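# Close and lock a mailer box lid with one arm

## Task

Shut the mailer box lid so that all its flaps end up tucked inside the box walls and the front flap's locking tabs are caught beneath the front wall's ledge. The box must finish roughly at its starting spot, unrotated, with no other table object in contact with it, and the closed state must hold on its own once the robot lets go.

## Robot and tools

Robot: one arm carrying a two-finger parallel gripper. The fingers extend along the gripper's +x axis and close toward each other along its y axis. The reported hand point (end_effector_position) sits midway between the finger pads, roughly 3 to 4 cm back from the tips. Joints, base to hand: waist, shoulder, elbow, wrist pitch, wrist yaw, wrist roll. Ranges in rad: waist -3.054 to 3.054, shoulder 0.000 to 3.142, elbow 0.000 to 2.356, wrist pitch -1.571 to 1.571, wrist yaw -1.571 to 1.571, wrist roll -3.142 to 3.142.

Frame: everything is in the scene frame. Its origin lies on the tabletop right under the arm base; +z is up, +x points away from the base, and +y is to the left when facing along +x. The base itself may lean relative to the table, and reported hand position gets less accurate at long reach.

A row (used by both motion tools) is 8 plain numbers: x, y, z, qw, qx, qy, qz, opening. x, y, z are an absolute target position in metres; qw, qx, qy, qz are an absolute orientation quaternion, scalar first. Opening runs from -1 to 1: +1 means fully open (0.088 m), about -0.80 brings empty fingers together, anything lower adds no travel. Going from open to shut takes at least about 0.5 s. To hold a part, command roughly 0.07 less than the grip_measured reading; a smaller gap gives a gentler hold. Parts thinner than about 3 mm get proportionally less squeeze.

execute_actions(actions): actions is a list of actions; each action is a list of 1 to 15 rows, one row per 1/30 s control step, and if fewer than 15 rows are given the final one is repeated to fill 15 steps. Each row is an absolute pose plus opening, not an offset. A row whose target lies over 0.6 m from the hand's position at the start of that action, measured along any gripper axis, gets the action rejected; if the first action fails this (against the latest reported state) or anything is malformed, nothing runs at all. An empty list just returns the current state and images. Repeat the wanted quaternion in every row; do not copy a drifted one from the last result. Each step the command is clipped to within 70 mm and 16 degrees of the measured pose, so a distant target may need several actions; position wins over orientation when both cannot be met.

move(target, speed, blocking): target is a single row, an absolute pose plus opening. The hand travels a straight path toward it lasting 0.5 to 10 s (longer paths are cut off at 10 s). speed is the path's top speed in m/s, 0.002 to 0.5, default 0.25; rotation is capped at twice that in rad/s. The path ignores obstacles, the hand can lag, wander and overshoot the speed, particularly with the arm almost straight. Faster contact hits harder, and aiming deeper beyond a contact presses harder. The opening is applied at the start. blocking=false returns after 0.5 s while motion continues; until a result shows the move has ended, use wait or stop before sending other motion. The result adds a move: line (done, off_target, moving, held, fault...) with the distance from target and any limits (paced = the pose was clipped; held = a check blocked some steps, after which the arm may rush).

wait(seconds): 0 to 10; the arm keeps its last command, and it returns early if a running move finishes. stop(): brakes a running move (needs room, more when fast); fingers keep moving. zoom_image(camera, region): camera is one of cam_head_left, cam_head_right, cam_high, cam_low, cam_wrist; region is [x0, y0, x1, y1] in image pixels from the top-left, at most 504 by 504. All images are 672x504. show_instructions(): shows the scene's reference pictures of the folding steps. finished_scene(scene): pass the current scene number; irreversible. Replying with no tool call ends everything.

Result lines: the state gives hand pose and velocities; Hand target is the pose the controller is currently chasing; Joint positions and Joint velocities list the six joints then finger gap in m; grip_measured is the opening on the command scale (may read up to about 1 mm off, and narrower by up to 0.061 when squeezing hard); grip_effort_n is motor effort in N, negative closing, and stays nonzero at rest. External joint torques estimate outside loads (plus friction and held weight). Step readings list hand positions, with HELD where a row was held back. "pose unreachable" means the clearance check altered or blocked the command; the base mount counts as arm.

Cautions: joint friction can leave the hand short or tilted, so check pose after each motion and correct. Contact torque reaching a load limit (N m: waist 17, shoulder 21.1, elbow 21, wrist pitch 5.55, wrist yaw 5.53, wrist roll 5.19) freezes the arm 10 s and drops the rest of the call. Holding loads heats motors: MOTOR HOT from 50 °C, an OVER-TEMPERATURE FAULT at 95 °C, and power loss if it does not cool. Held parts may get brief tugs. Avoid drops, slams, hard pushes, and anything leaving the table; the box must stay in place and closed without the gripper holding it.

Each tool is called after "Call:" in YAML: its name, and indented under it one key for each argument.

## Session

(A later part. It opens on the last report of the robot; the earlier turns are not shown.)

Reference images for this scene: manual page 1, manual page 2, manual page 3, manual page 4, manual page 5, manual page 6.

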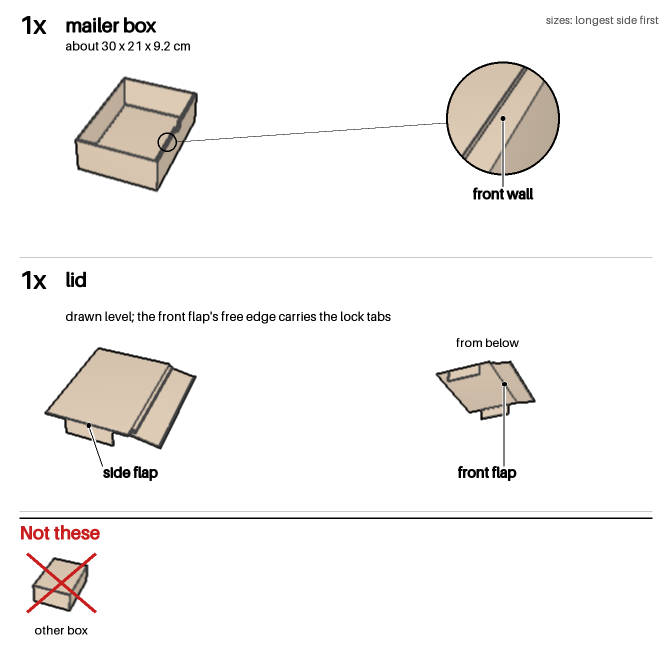

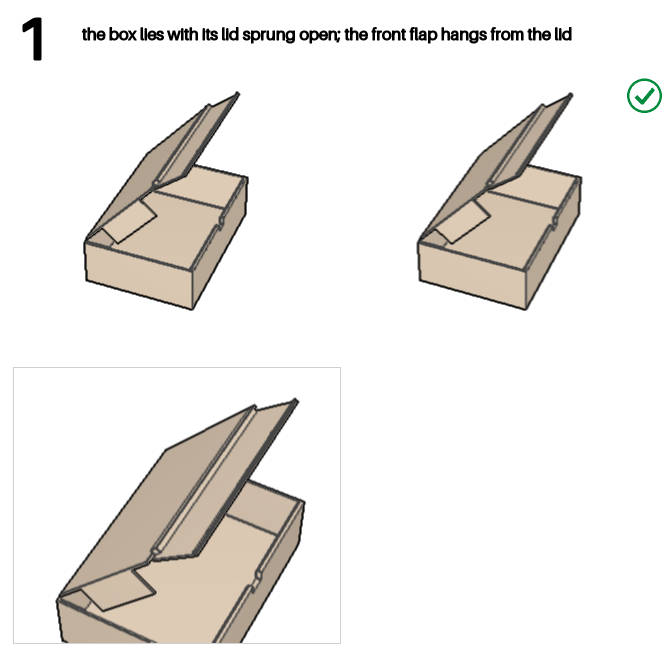

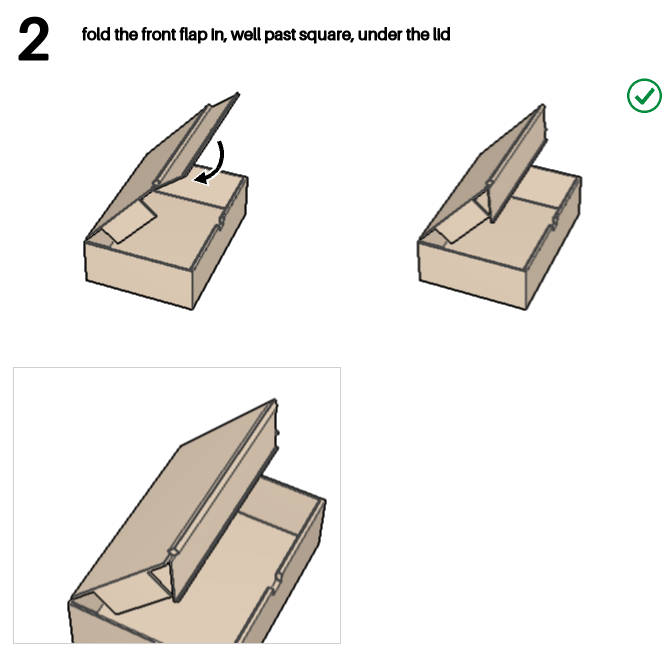

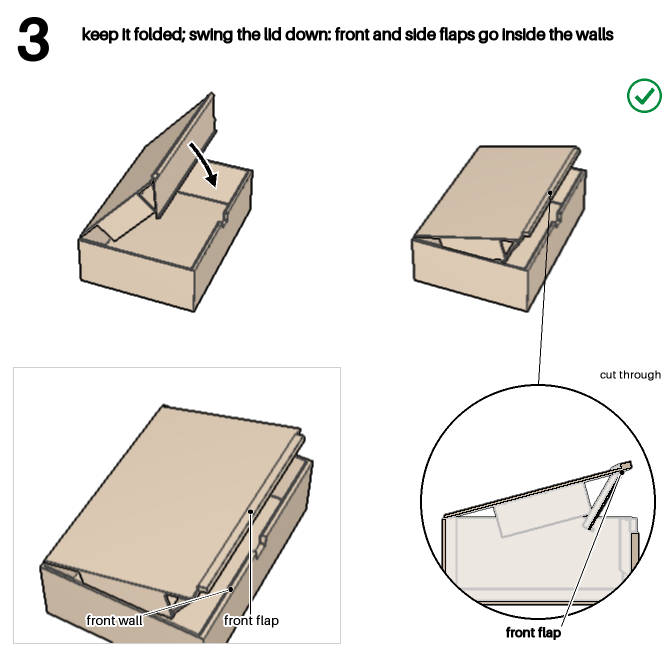

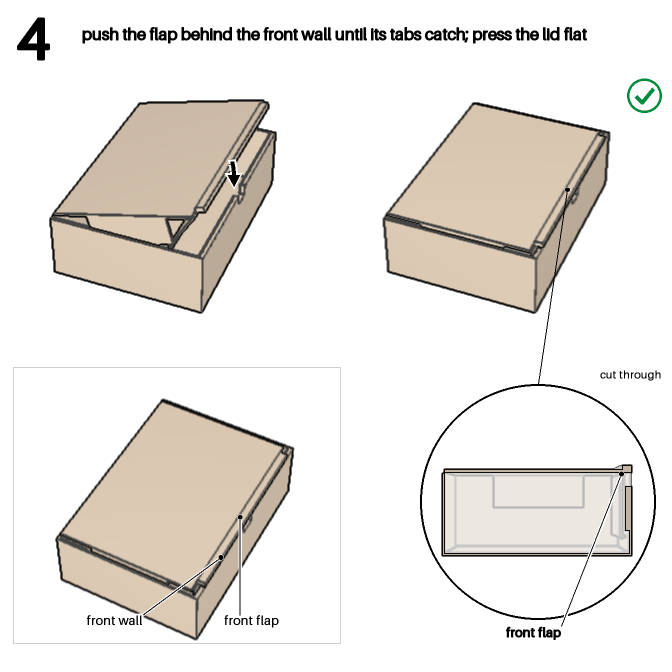

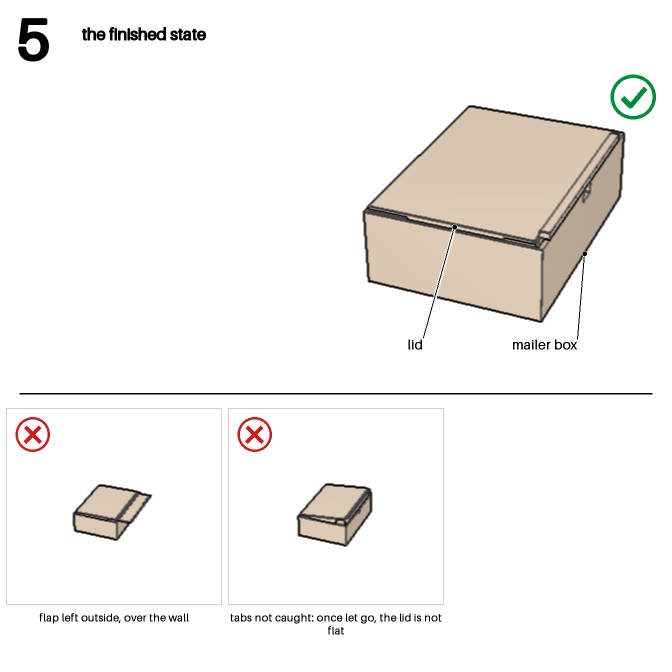

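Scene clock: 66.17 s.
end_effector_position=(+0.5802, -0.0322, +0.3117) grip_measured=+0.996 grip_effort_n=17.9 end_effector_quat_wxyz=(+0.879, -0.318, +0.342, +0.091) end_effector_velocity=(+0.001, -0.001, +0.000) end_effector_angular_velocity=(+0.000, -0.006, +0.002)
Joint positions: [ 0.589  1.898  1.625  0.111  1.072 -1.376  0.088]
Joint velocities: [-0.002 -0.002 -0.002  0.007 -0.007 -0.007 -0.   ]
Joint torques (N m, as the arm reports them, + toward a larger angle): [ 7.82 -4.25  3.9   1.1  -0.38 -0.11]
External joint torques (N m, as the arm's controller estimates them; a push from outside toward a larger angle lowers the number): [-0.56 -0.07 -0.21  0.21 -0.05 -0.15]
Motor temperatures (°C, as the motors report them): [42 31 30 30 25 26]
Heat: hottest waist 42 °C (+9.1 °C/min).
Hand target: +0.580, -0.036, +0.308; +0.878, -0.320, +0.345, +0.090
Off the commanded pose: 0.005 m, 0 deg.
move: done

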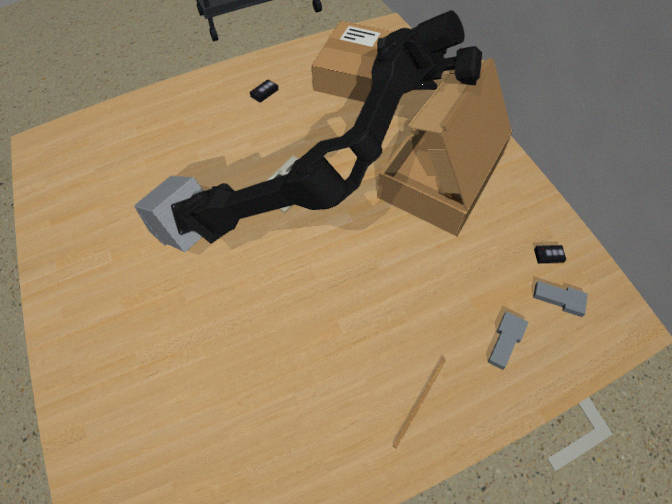

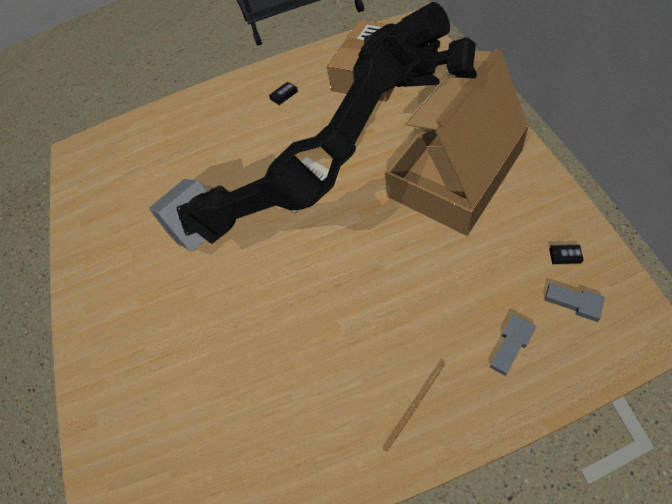

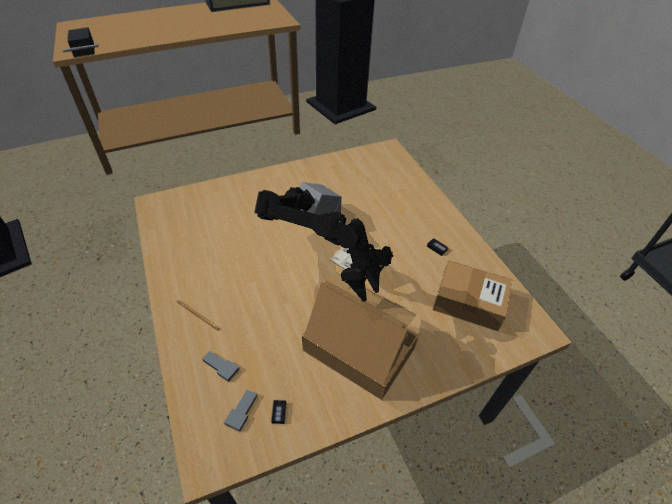

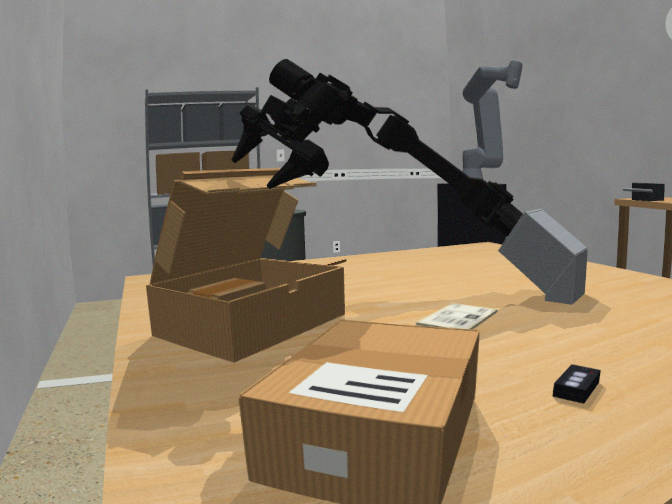

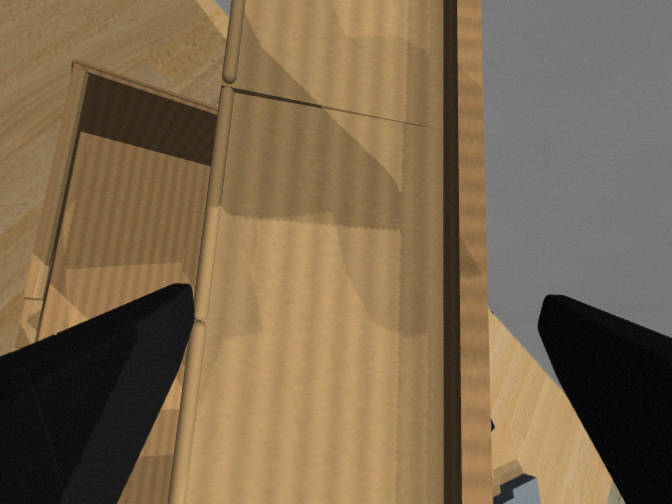

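Call:
move:
  target: [0.585,-0.046,0.285,0.889,-0.209,0.381,0.148,1]
  speed: 0.04

Scene clock: 75.63 s.
end_effector_position=(+0.5831, -0.0449, +0.2890) grip_measured=+0.996 grip_effort_n=17.4 end_effector_quat_wxyz=(+0.890, -0.211, +0.376, +0.149) end_effector_velocity=(-0.001, +0.002, -0.002) end_effector_angular_velocity=(+0.018, +0.002, +0.033)
Joint positions: [ 0.514  1.898  1.803 -0.362  0.921 -0.977  0.088]
Joint velocities: [-0.007 -0.002  0.007 -0.037 -0.037  0.007 -0.   ]
Joint torques (N m, as the arm reports them, + toward a larger angle): [ 7.95 -3.32  5.76  0.73 -0.35  0.15]
External joint torques (N m, as the arm's controller estimates them; a push from outside toward a larger angle lowers the number): [-0.38  1.14  1.81 -0.19 -0.07  0.12]
Motor temperatures (°C, as the motors report them): [42 32 30 30 25 26]
Heat: hottest waist 42 °C (+8.1 °C/min).
Hand target: +0.585, -0.046, +0.285; +0.889, -0.209, +0.380, +0.148
Off the commanded pose: 0.005 m, 1 deg.
move: done

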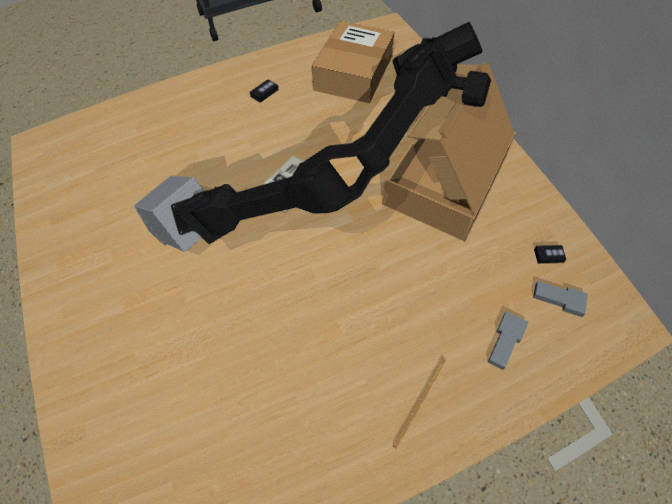

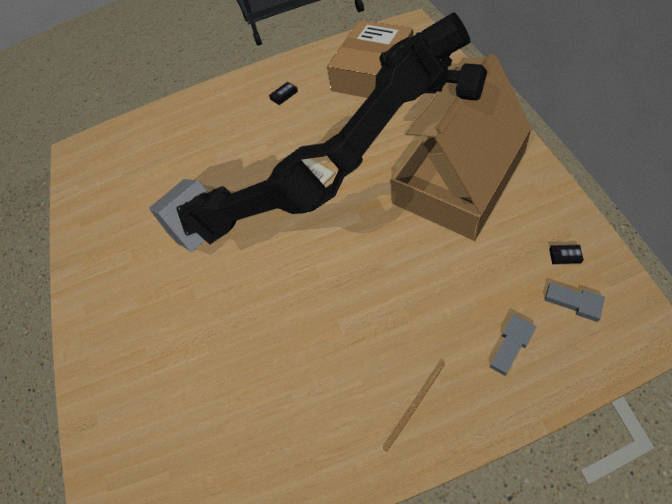

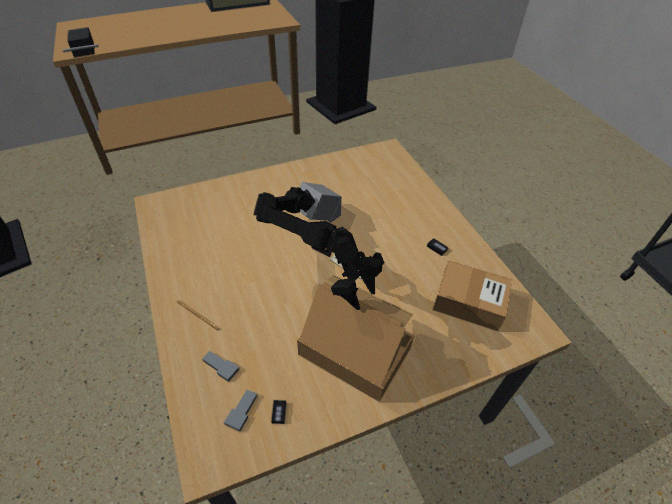

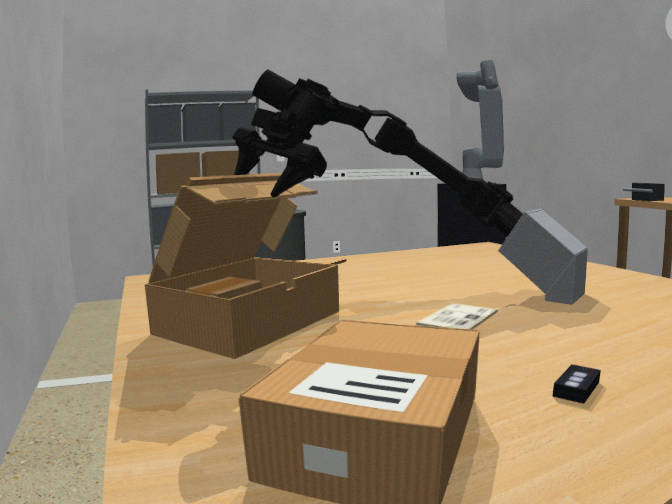

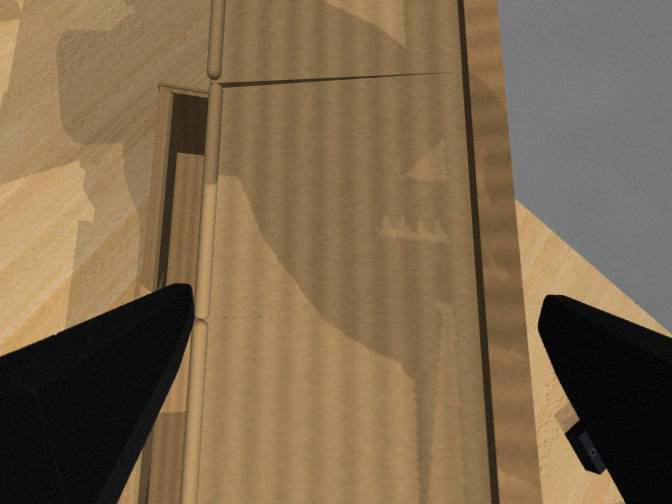

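Call:
move:
  target: [0.600,-0.075,0.310,0.889,-0.209,0.381,0.148,1]
  speed: 0.03

Call:
move:
  target: [0.612,-0.099,0.314,0.889,-0.209,0.381,0.148,1]
  speed: 0.03

Scene clock: 85.30 s.
end_effector_position=(+0.5984, -0.0748, +0.3147) grip_measured=+0.996 grip_effort_n=17.4 end_effector_quat_wxyz=(+0.891, -0.208, +0.375, +0.149) end_effector_velocity=(+0.000, +0.004, -0.004) end_effector_angular_velocity=(+0.006, +0.011, +0.029)
Joint positions: [ 0.517  1.948  2.045 -0.554  0.92  -0.972  0.088]
Joint velocities: [-0.007  0.012  0.017 -0.037 -0.022  0.007 -0.   ]
Joint torques (N m, as the arm reports them, + toward a larger angle): [ 8.1  -2.98  5.25  0.73 -0.18  0.17]
External joint torques (N m, as the arm's controller estimates them; a push from outside toward a larger angle lowers the number): [-0.27  1.35  1.62 -0.18  0.1   0.15]
Motor temperatures (°C, as the motors report them): [43 31 31 29 25 26]
Heat: hottest waist 43 °C (+8.1 °C/min).
Hand target: +0.600, -0.075, +0.310; +0.889, -0.209, +0.381, +0.148
Off the commanded pose: 0.005 m, 1 deg.
move: done

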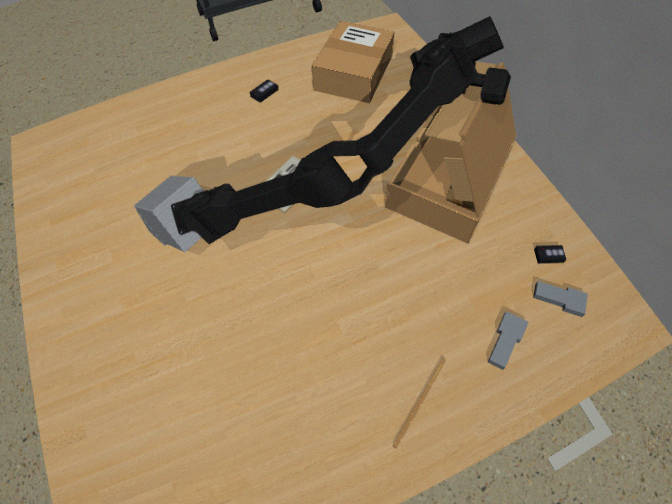

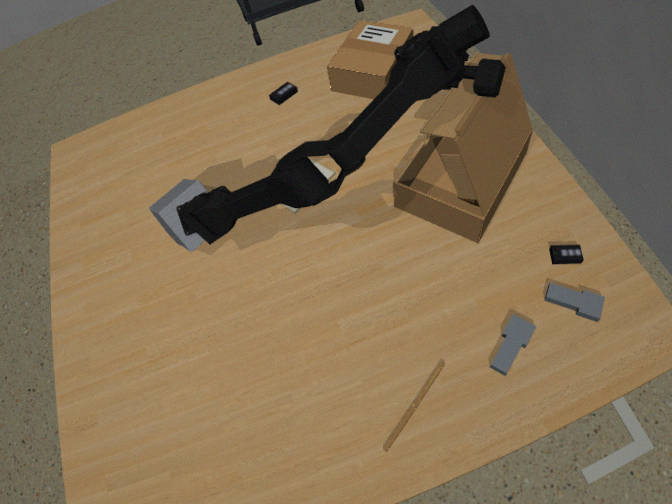

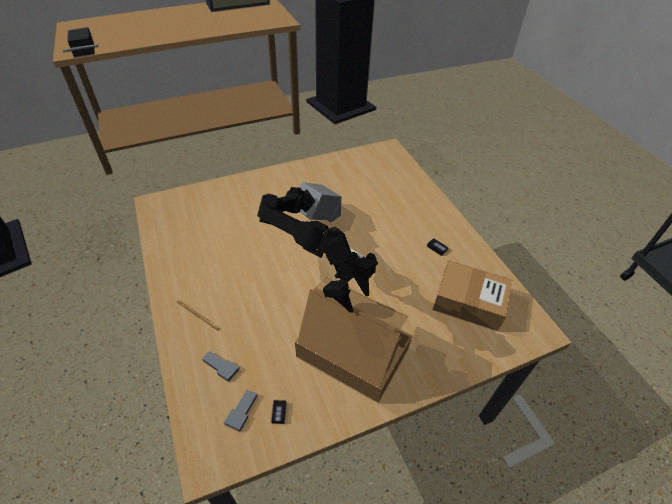

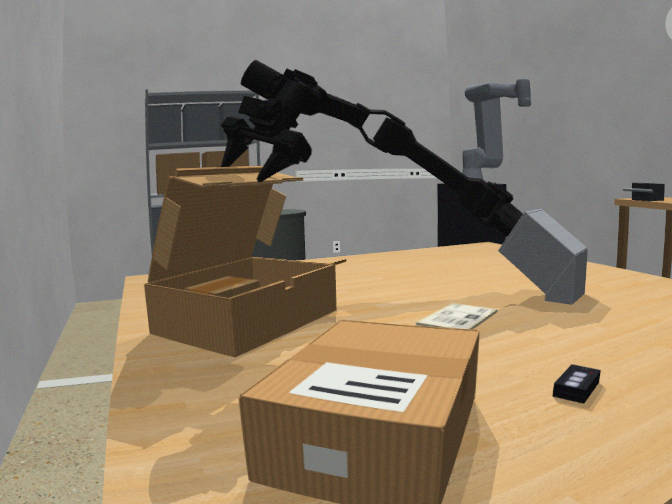

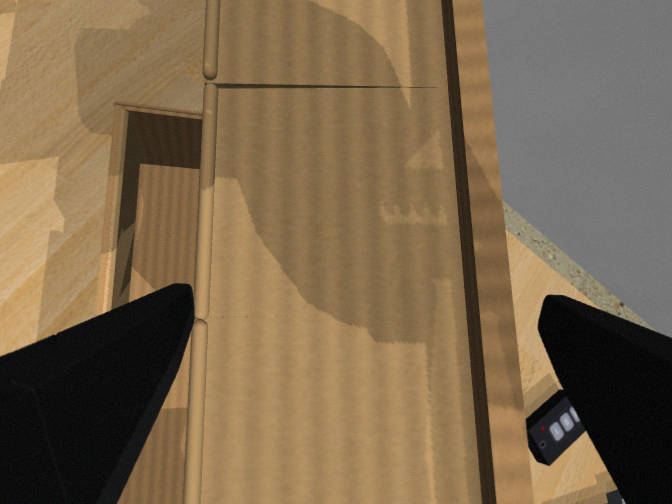

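Scene clock: 86.57 s.
end_effector_position=(+0.6102, -0.0990, +0.3191) grip_measured=+0.996 grip_effort_n=17.4 end_effector_quat_wxyz=(+0.892, -0.205, +0.376, +0.147) end_effector_velocity=(+0.000, +0.004, -0.001) end_effector_angular_velocity=(-0.000, +0.003, +0.038)
Joint positions: [ 0.489  1.99   2.205 -0.656  0.897 -0.985  0.088]
Joint velocities: [-0.002  0.012  0.022 -0.037 -0.022 -0.007 -0.   ]
Joint torques (N m, as the arm reports them, + toward a larger angle): [ 8.02 -3.16  4.99  0.71 -0.34 -0.11]
External joint torques (N m, as the arm's controller estimates them; a push from outside toward a larger angle lowers the number): [-0.38  1.44  1.48 -0.2  -0.06 -0.13]
Motor temperatures (°C, as the motors report them): [43 31 31 29 25 26]
Heat: hottest waist 43 °C (+8.1 °C/min).
Hand target: +0.612, -0.099, +0.314; +0.889, -0.209, +0.381, +0.148
Off the commanded pose: 0.005 m, 1 deg.
move: done

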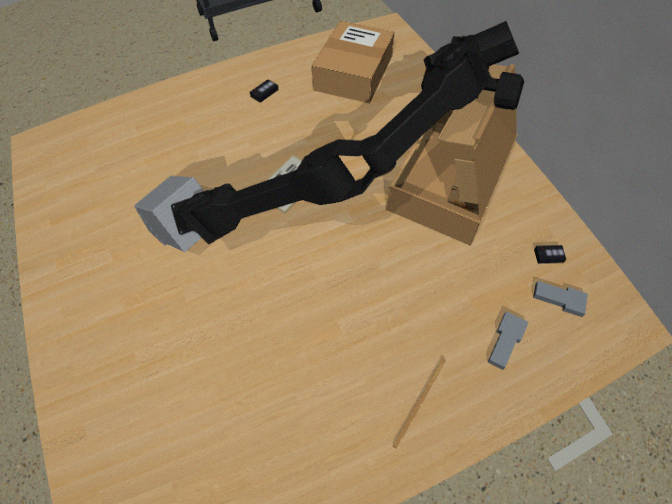

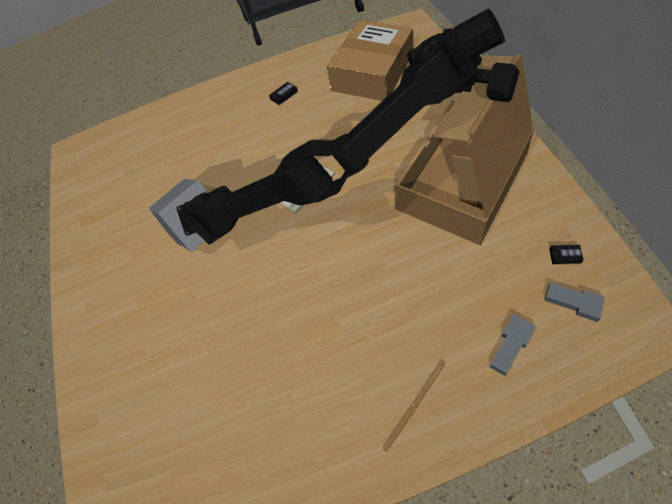

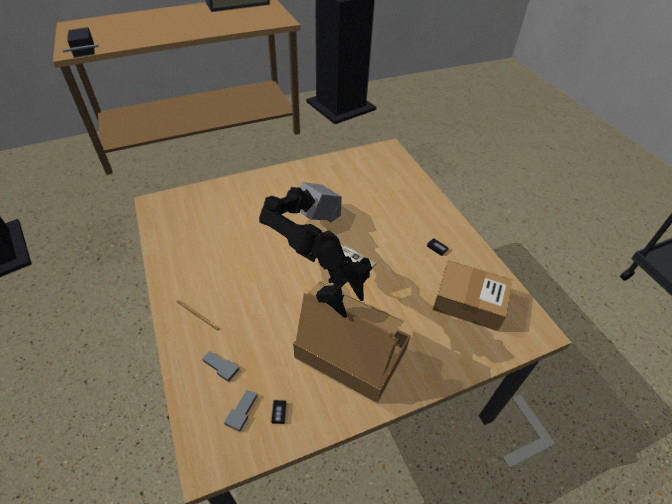

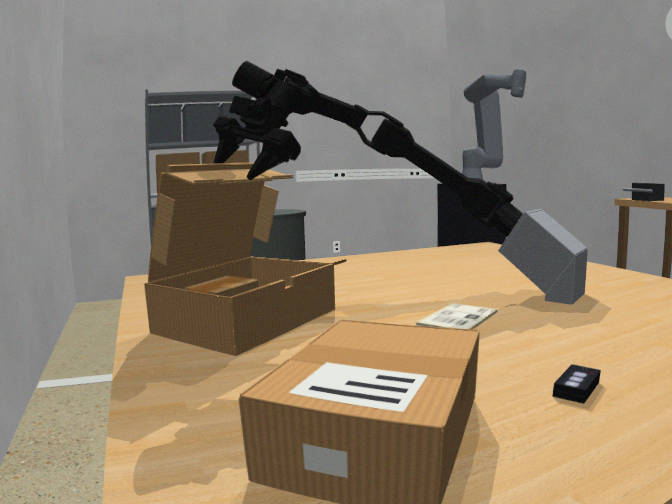

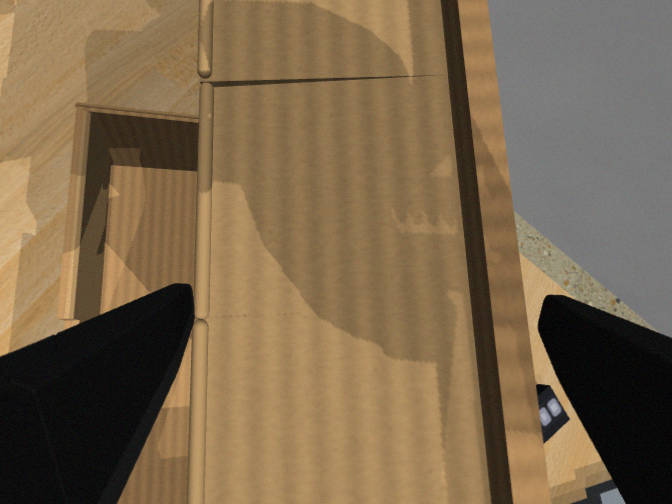

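Now descend.

Call:
move:
  target: [0.612,-0.099,0.285,0.889,-0.209,0.381,0.148,1]
  speed: 0.02

Scene clock: 91.07 s.
end_effector_position=(+0.6123, -0.0965, +0.2882) grip_measured=+0.996 grip_effort_n=17.9 end_effector_quat_wxyz=(+0.889, -0.208, +0.380, +0.148) end_effector_velocity=(-0.001, +0.001, -0.002) end_effector_angular_velocity=(-0.011, -0.003, +0.021)
Joint positions: [ 0.431  1.953  2.069 -0.537  0.85  -1.021  0.088]
Joint velocities: [-0.002 -0.007 -0.017  0.007 -0.007 -0.022 -0.   ]
Joint torques (N m, as the arm reports them, + toward a larger angle): [ 8.28 -4.99  3.6   1.17 -0.45 -0.07]
External joint torques (N m, as the arm's controller estimates them; a push from outside toward a larger angle lowers the number): [-0.19  0.09 -0.18  0.26 -0.15 -0.09]
Motor temperatures (°C, as the motors report them): [44 31 31 29 25 26]
Heat: hottest waist 44 °C (+8.1 °C/min).
Hand target: +0.612, -0.099, +0.285; +0.888, -0.209, +0.381, +0.148
Off the commanded pose: 0.004 m, 0 deg.
move: done

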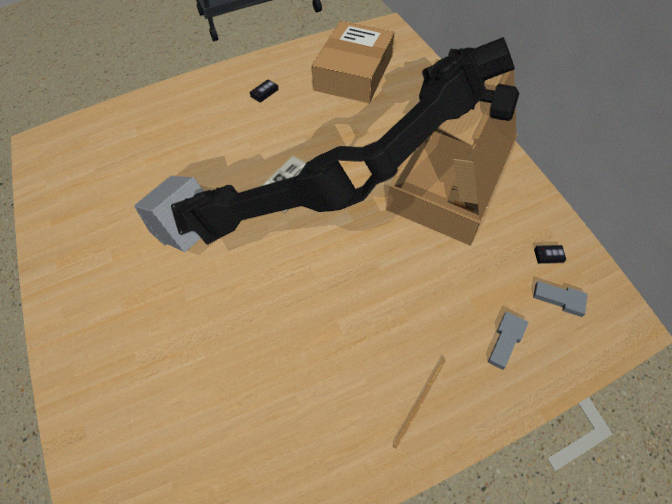

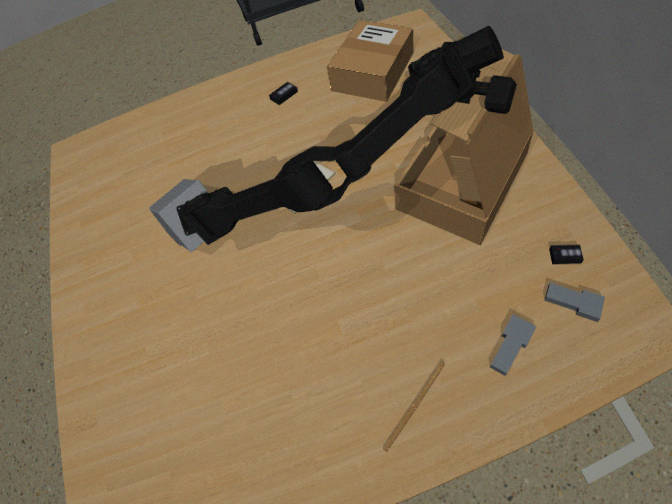

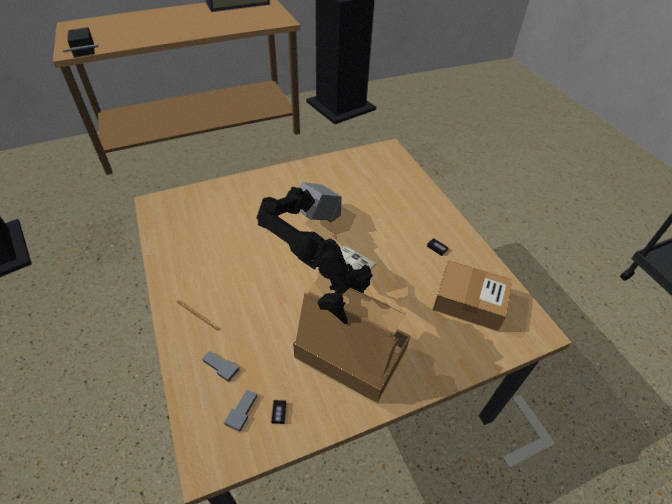

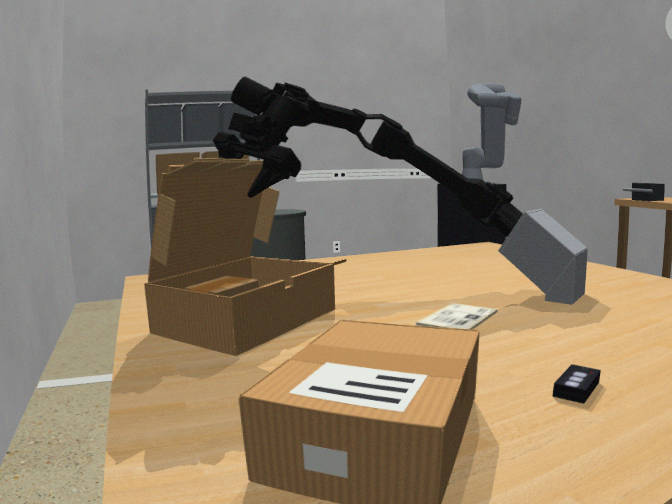

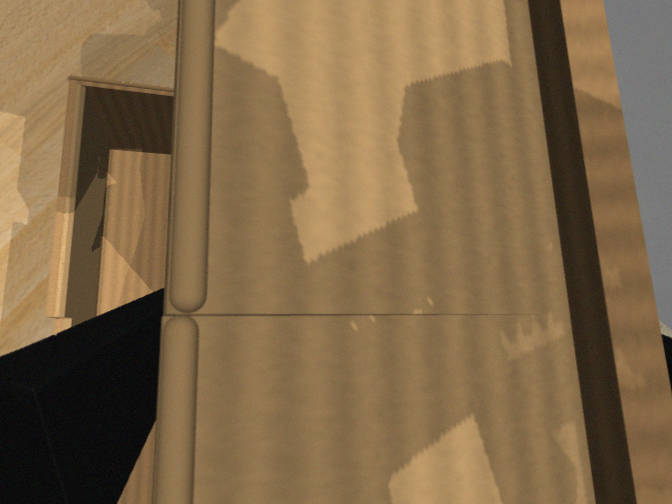

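Call:
move:
  target: [0.575,-0.01,0.37,0.878,-0.32,0.345,0.09,1]
  speed: 0.08

Call:
move:
  target: [0.587,-0.026,0.350,0.878,-0.32,0.345,0.09,1]
  speed: 0.03

Scene clock: 100.87 s.
end_effector_position=(+0.5764, -0.0148, +0.3738) grip_measured=+0.996 grip_effort_n=17.4 end_effector_quat_wxyz=(+0.882, -0.313, +0.342, +0.088) end_effector_velocity=(+0.001, -0.002, -0.001) end_effector_angular_velocity=(-0.028, +0.000, +0.007)
Joint positions: [ 0.721  1.991  1.849 -0.067  1.202 -1.311  0.088]
Joint velocities: [-0.002 -0.002 -0.012  0.037  0.007 -0.051 -0.   ]
Joint torques (N m, as the arm reports them, + toward a larger angle): [ 8.83 -2.45  3.56  1.05 -0.11 -0.1 ]
External joint torques (N m, as the arm's controller estimates them; a push from outside toward a larger angle lowers the number): [ 0.29  1.21 -0.28  0.18  0.18 -0.14]
Motor temperatures (°C, as the motors report them): [44 32 30 30 25 26]
Heat: hottest waist 44 °C (+6.1 °C/min).
Hand target: +0.575, -0.010, +0.370; +0.878, -0.320, +0.345, +0.090
Off the commanded pose: 0.006 m, 1 deg.
move: done

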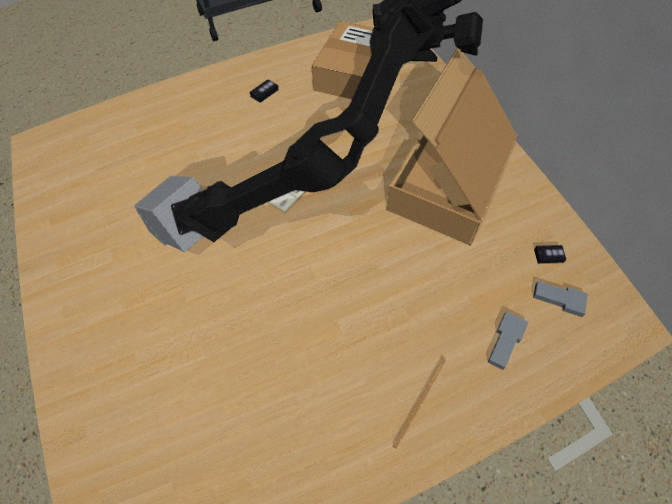

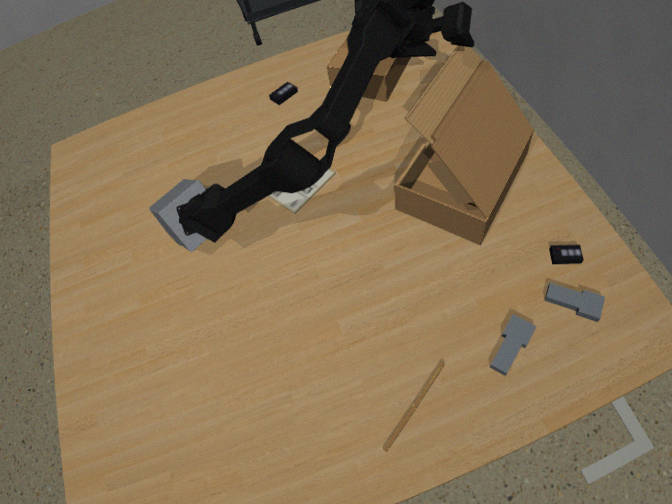

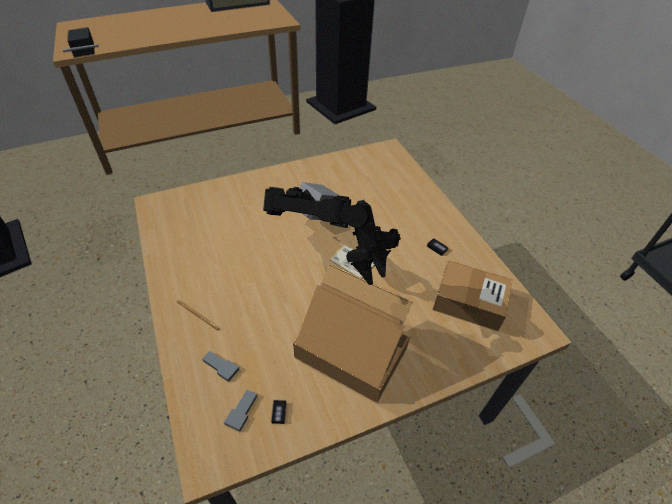

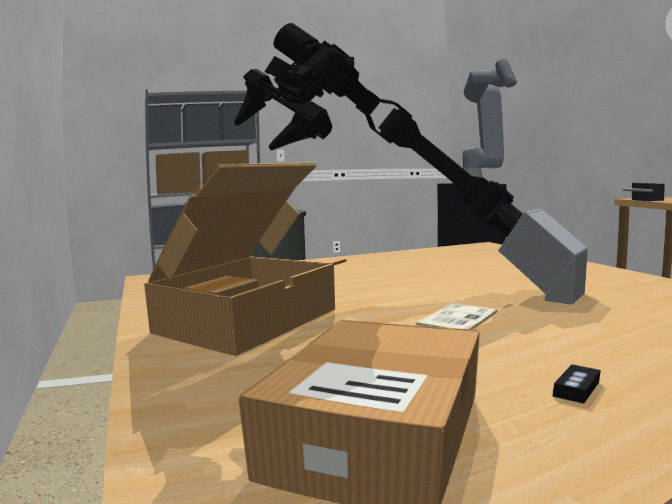

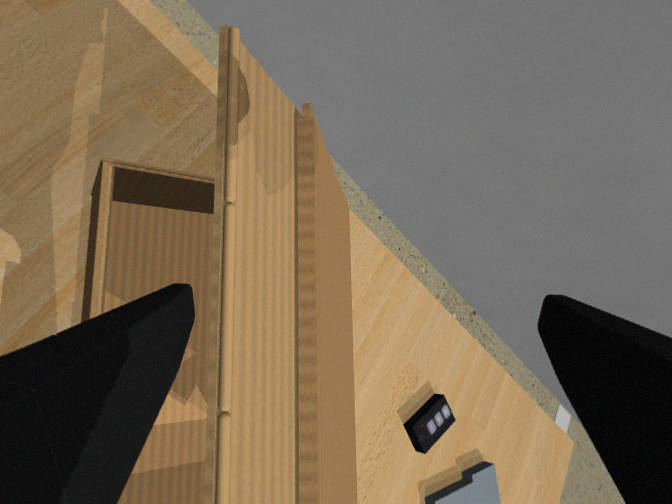

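Scene clock: 102.13 s.
end_effector_position=(+0.5868, -0.0242, +0.3523) grip_measured=+0.996 grip_effort_n=17.4 end_effector_quat_wxyz=(+0.878, -0.319, +0.345, +0.089) end_effector_velocity=(+0.001, +0.002, -0.000) end_effector_angular_velocity=(+0.001, -0.009, +0.023)
Joint positions: [ 0.664  1.981  1.823 -0.032  1.153 -1.346  0.088]
Joint velocities: [-0.002 -0.002 -0.002 -0.007 -0.022 -0.007 -0.   ]
Joint torques (N m, as the arm reports them, + toward a larger angle): [ 8.6  -4.05  3.85  1.07 -0.47 -0.1 ]
External joint torques (N m, as the arm's controller estimates them; a push from outside toward a larger angle lowers the number): [ 0.   -0.03 -0.1   0.18 -0.17 -0.14]
Motor temperatures (°C, as the motors report them): [45 32 30 30 25 26]
Heat: hottest waist 45 °C (+6.0 °C/min).
Hand target: +0.587, -0.026, +0.350; +0.878, -0.320, +0.345, +0.090
Off the commanded pose: 0.003 m, 0 deg.
move: done

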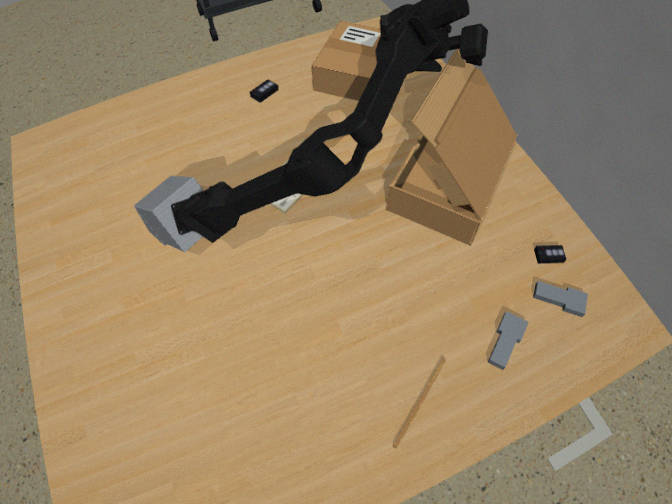

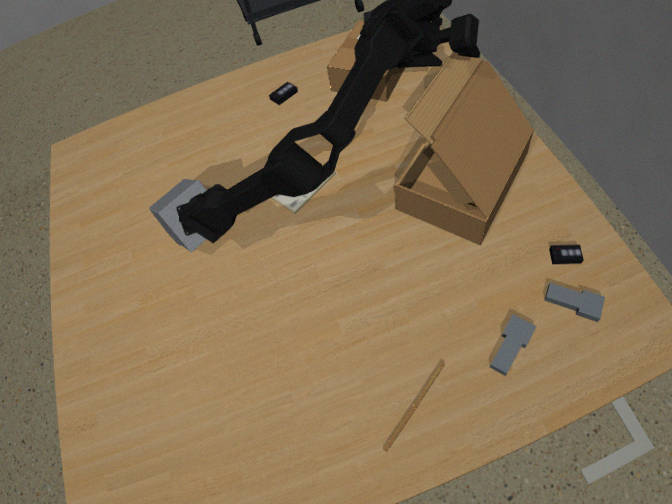

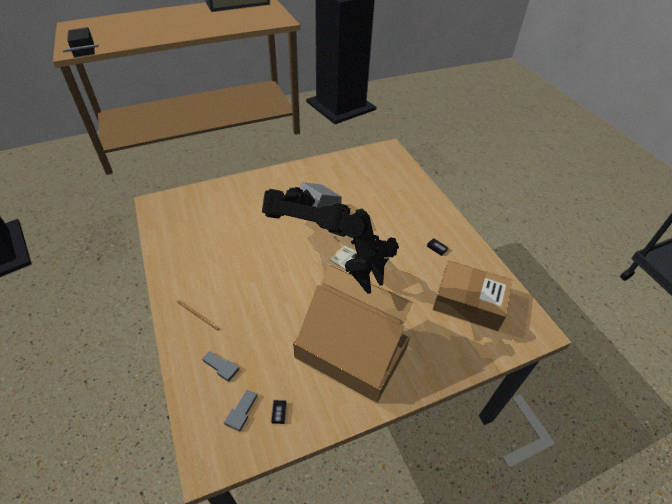

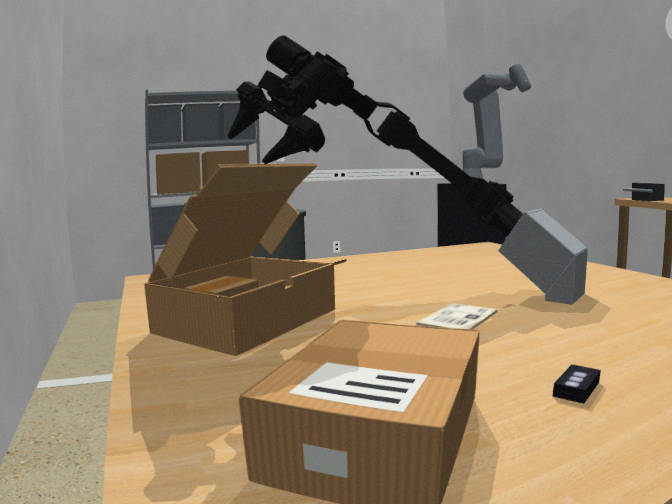

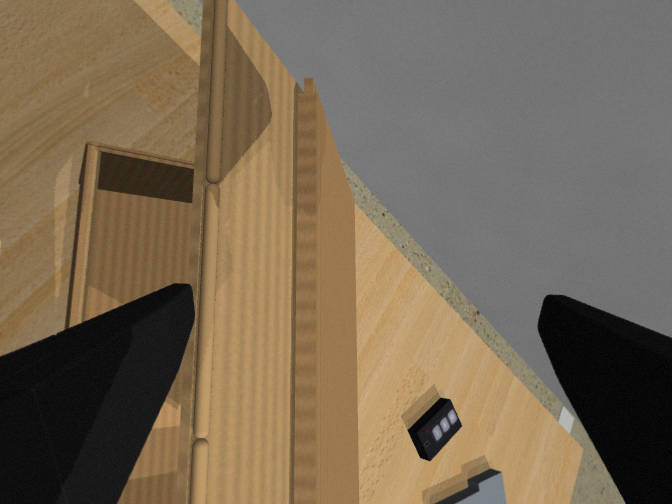

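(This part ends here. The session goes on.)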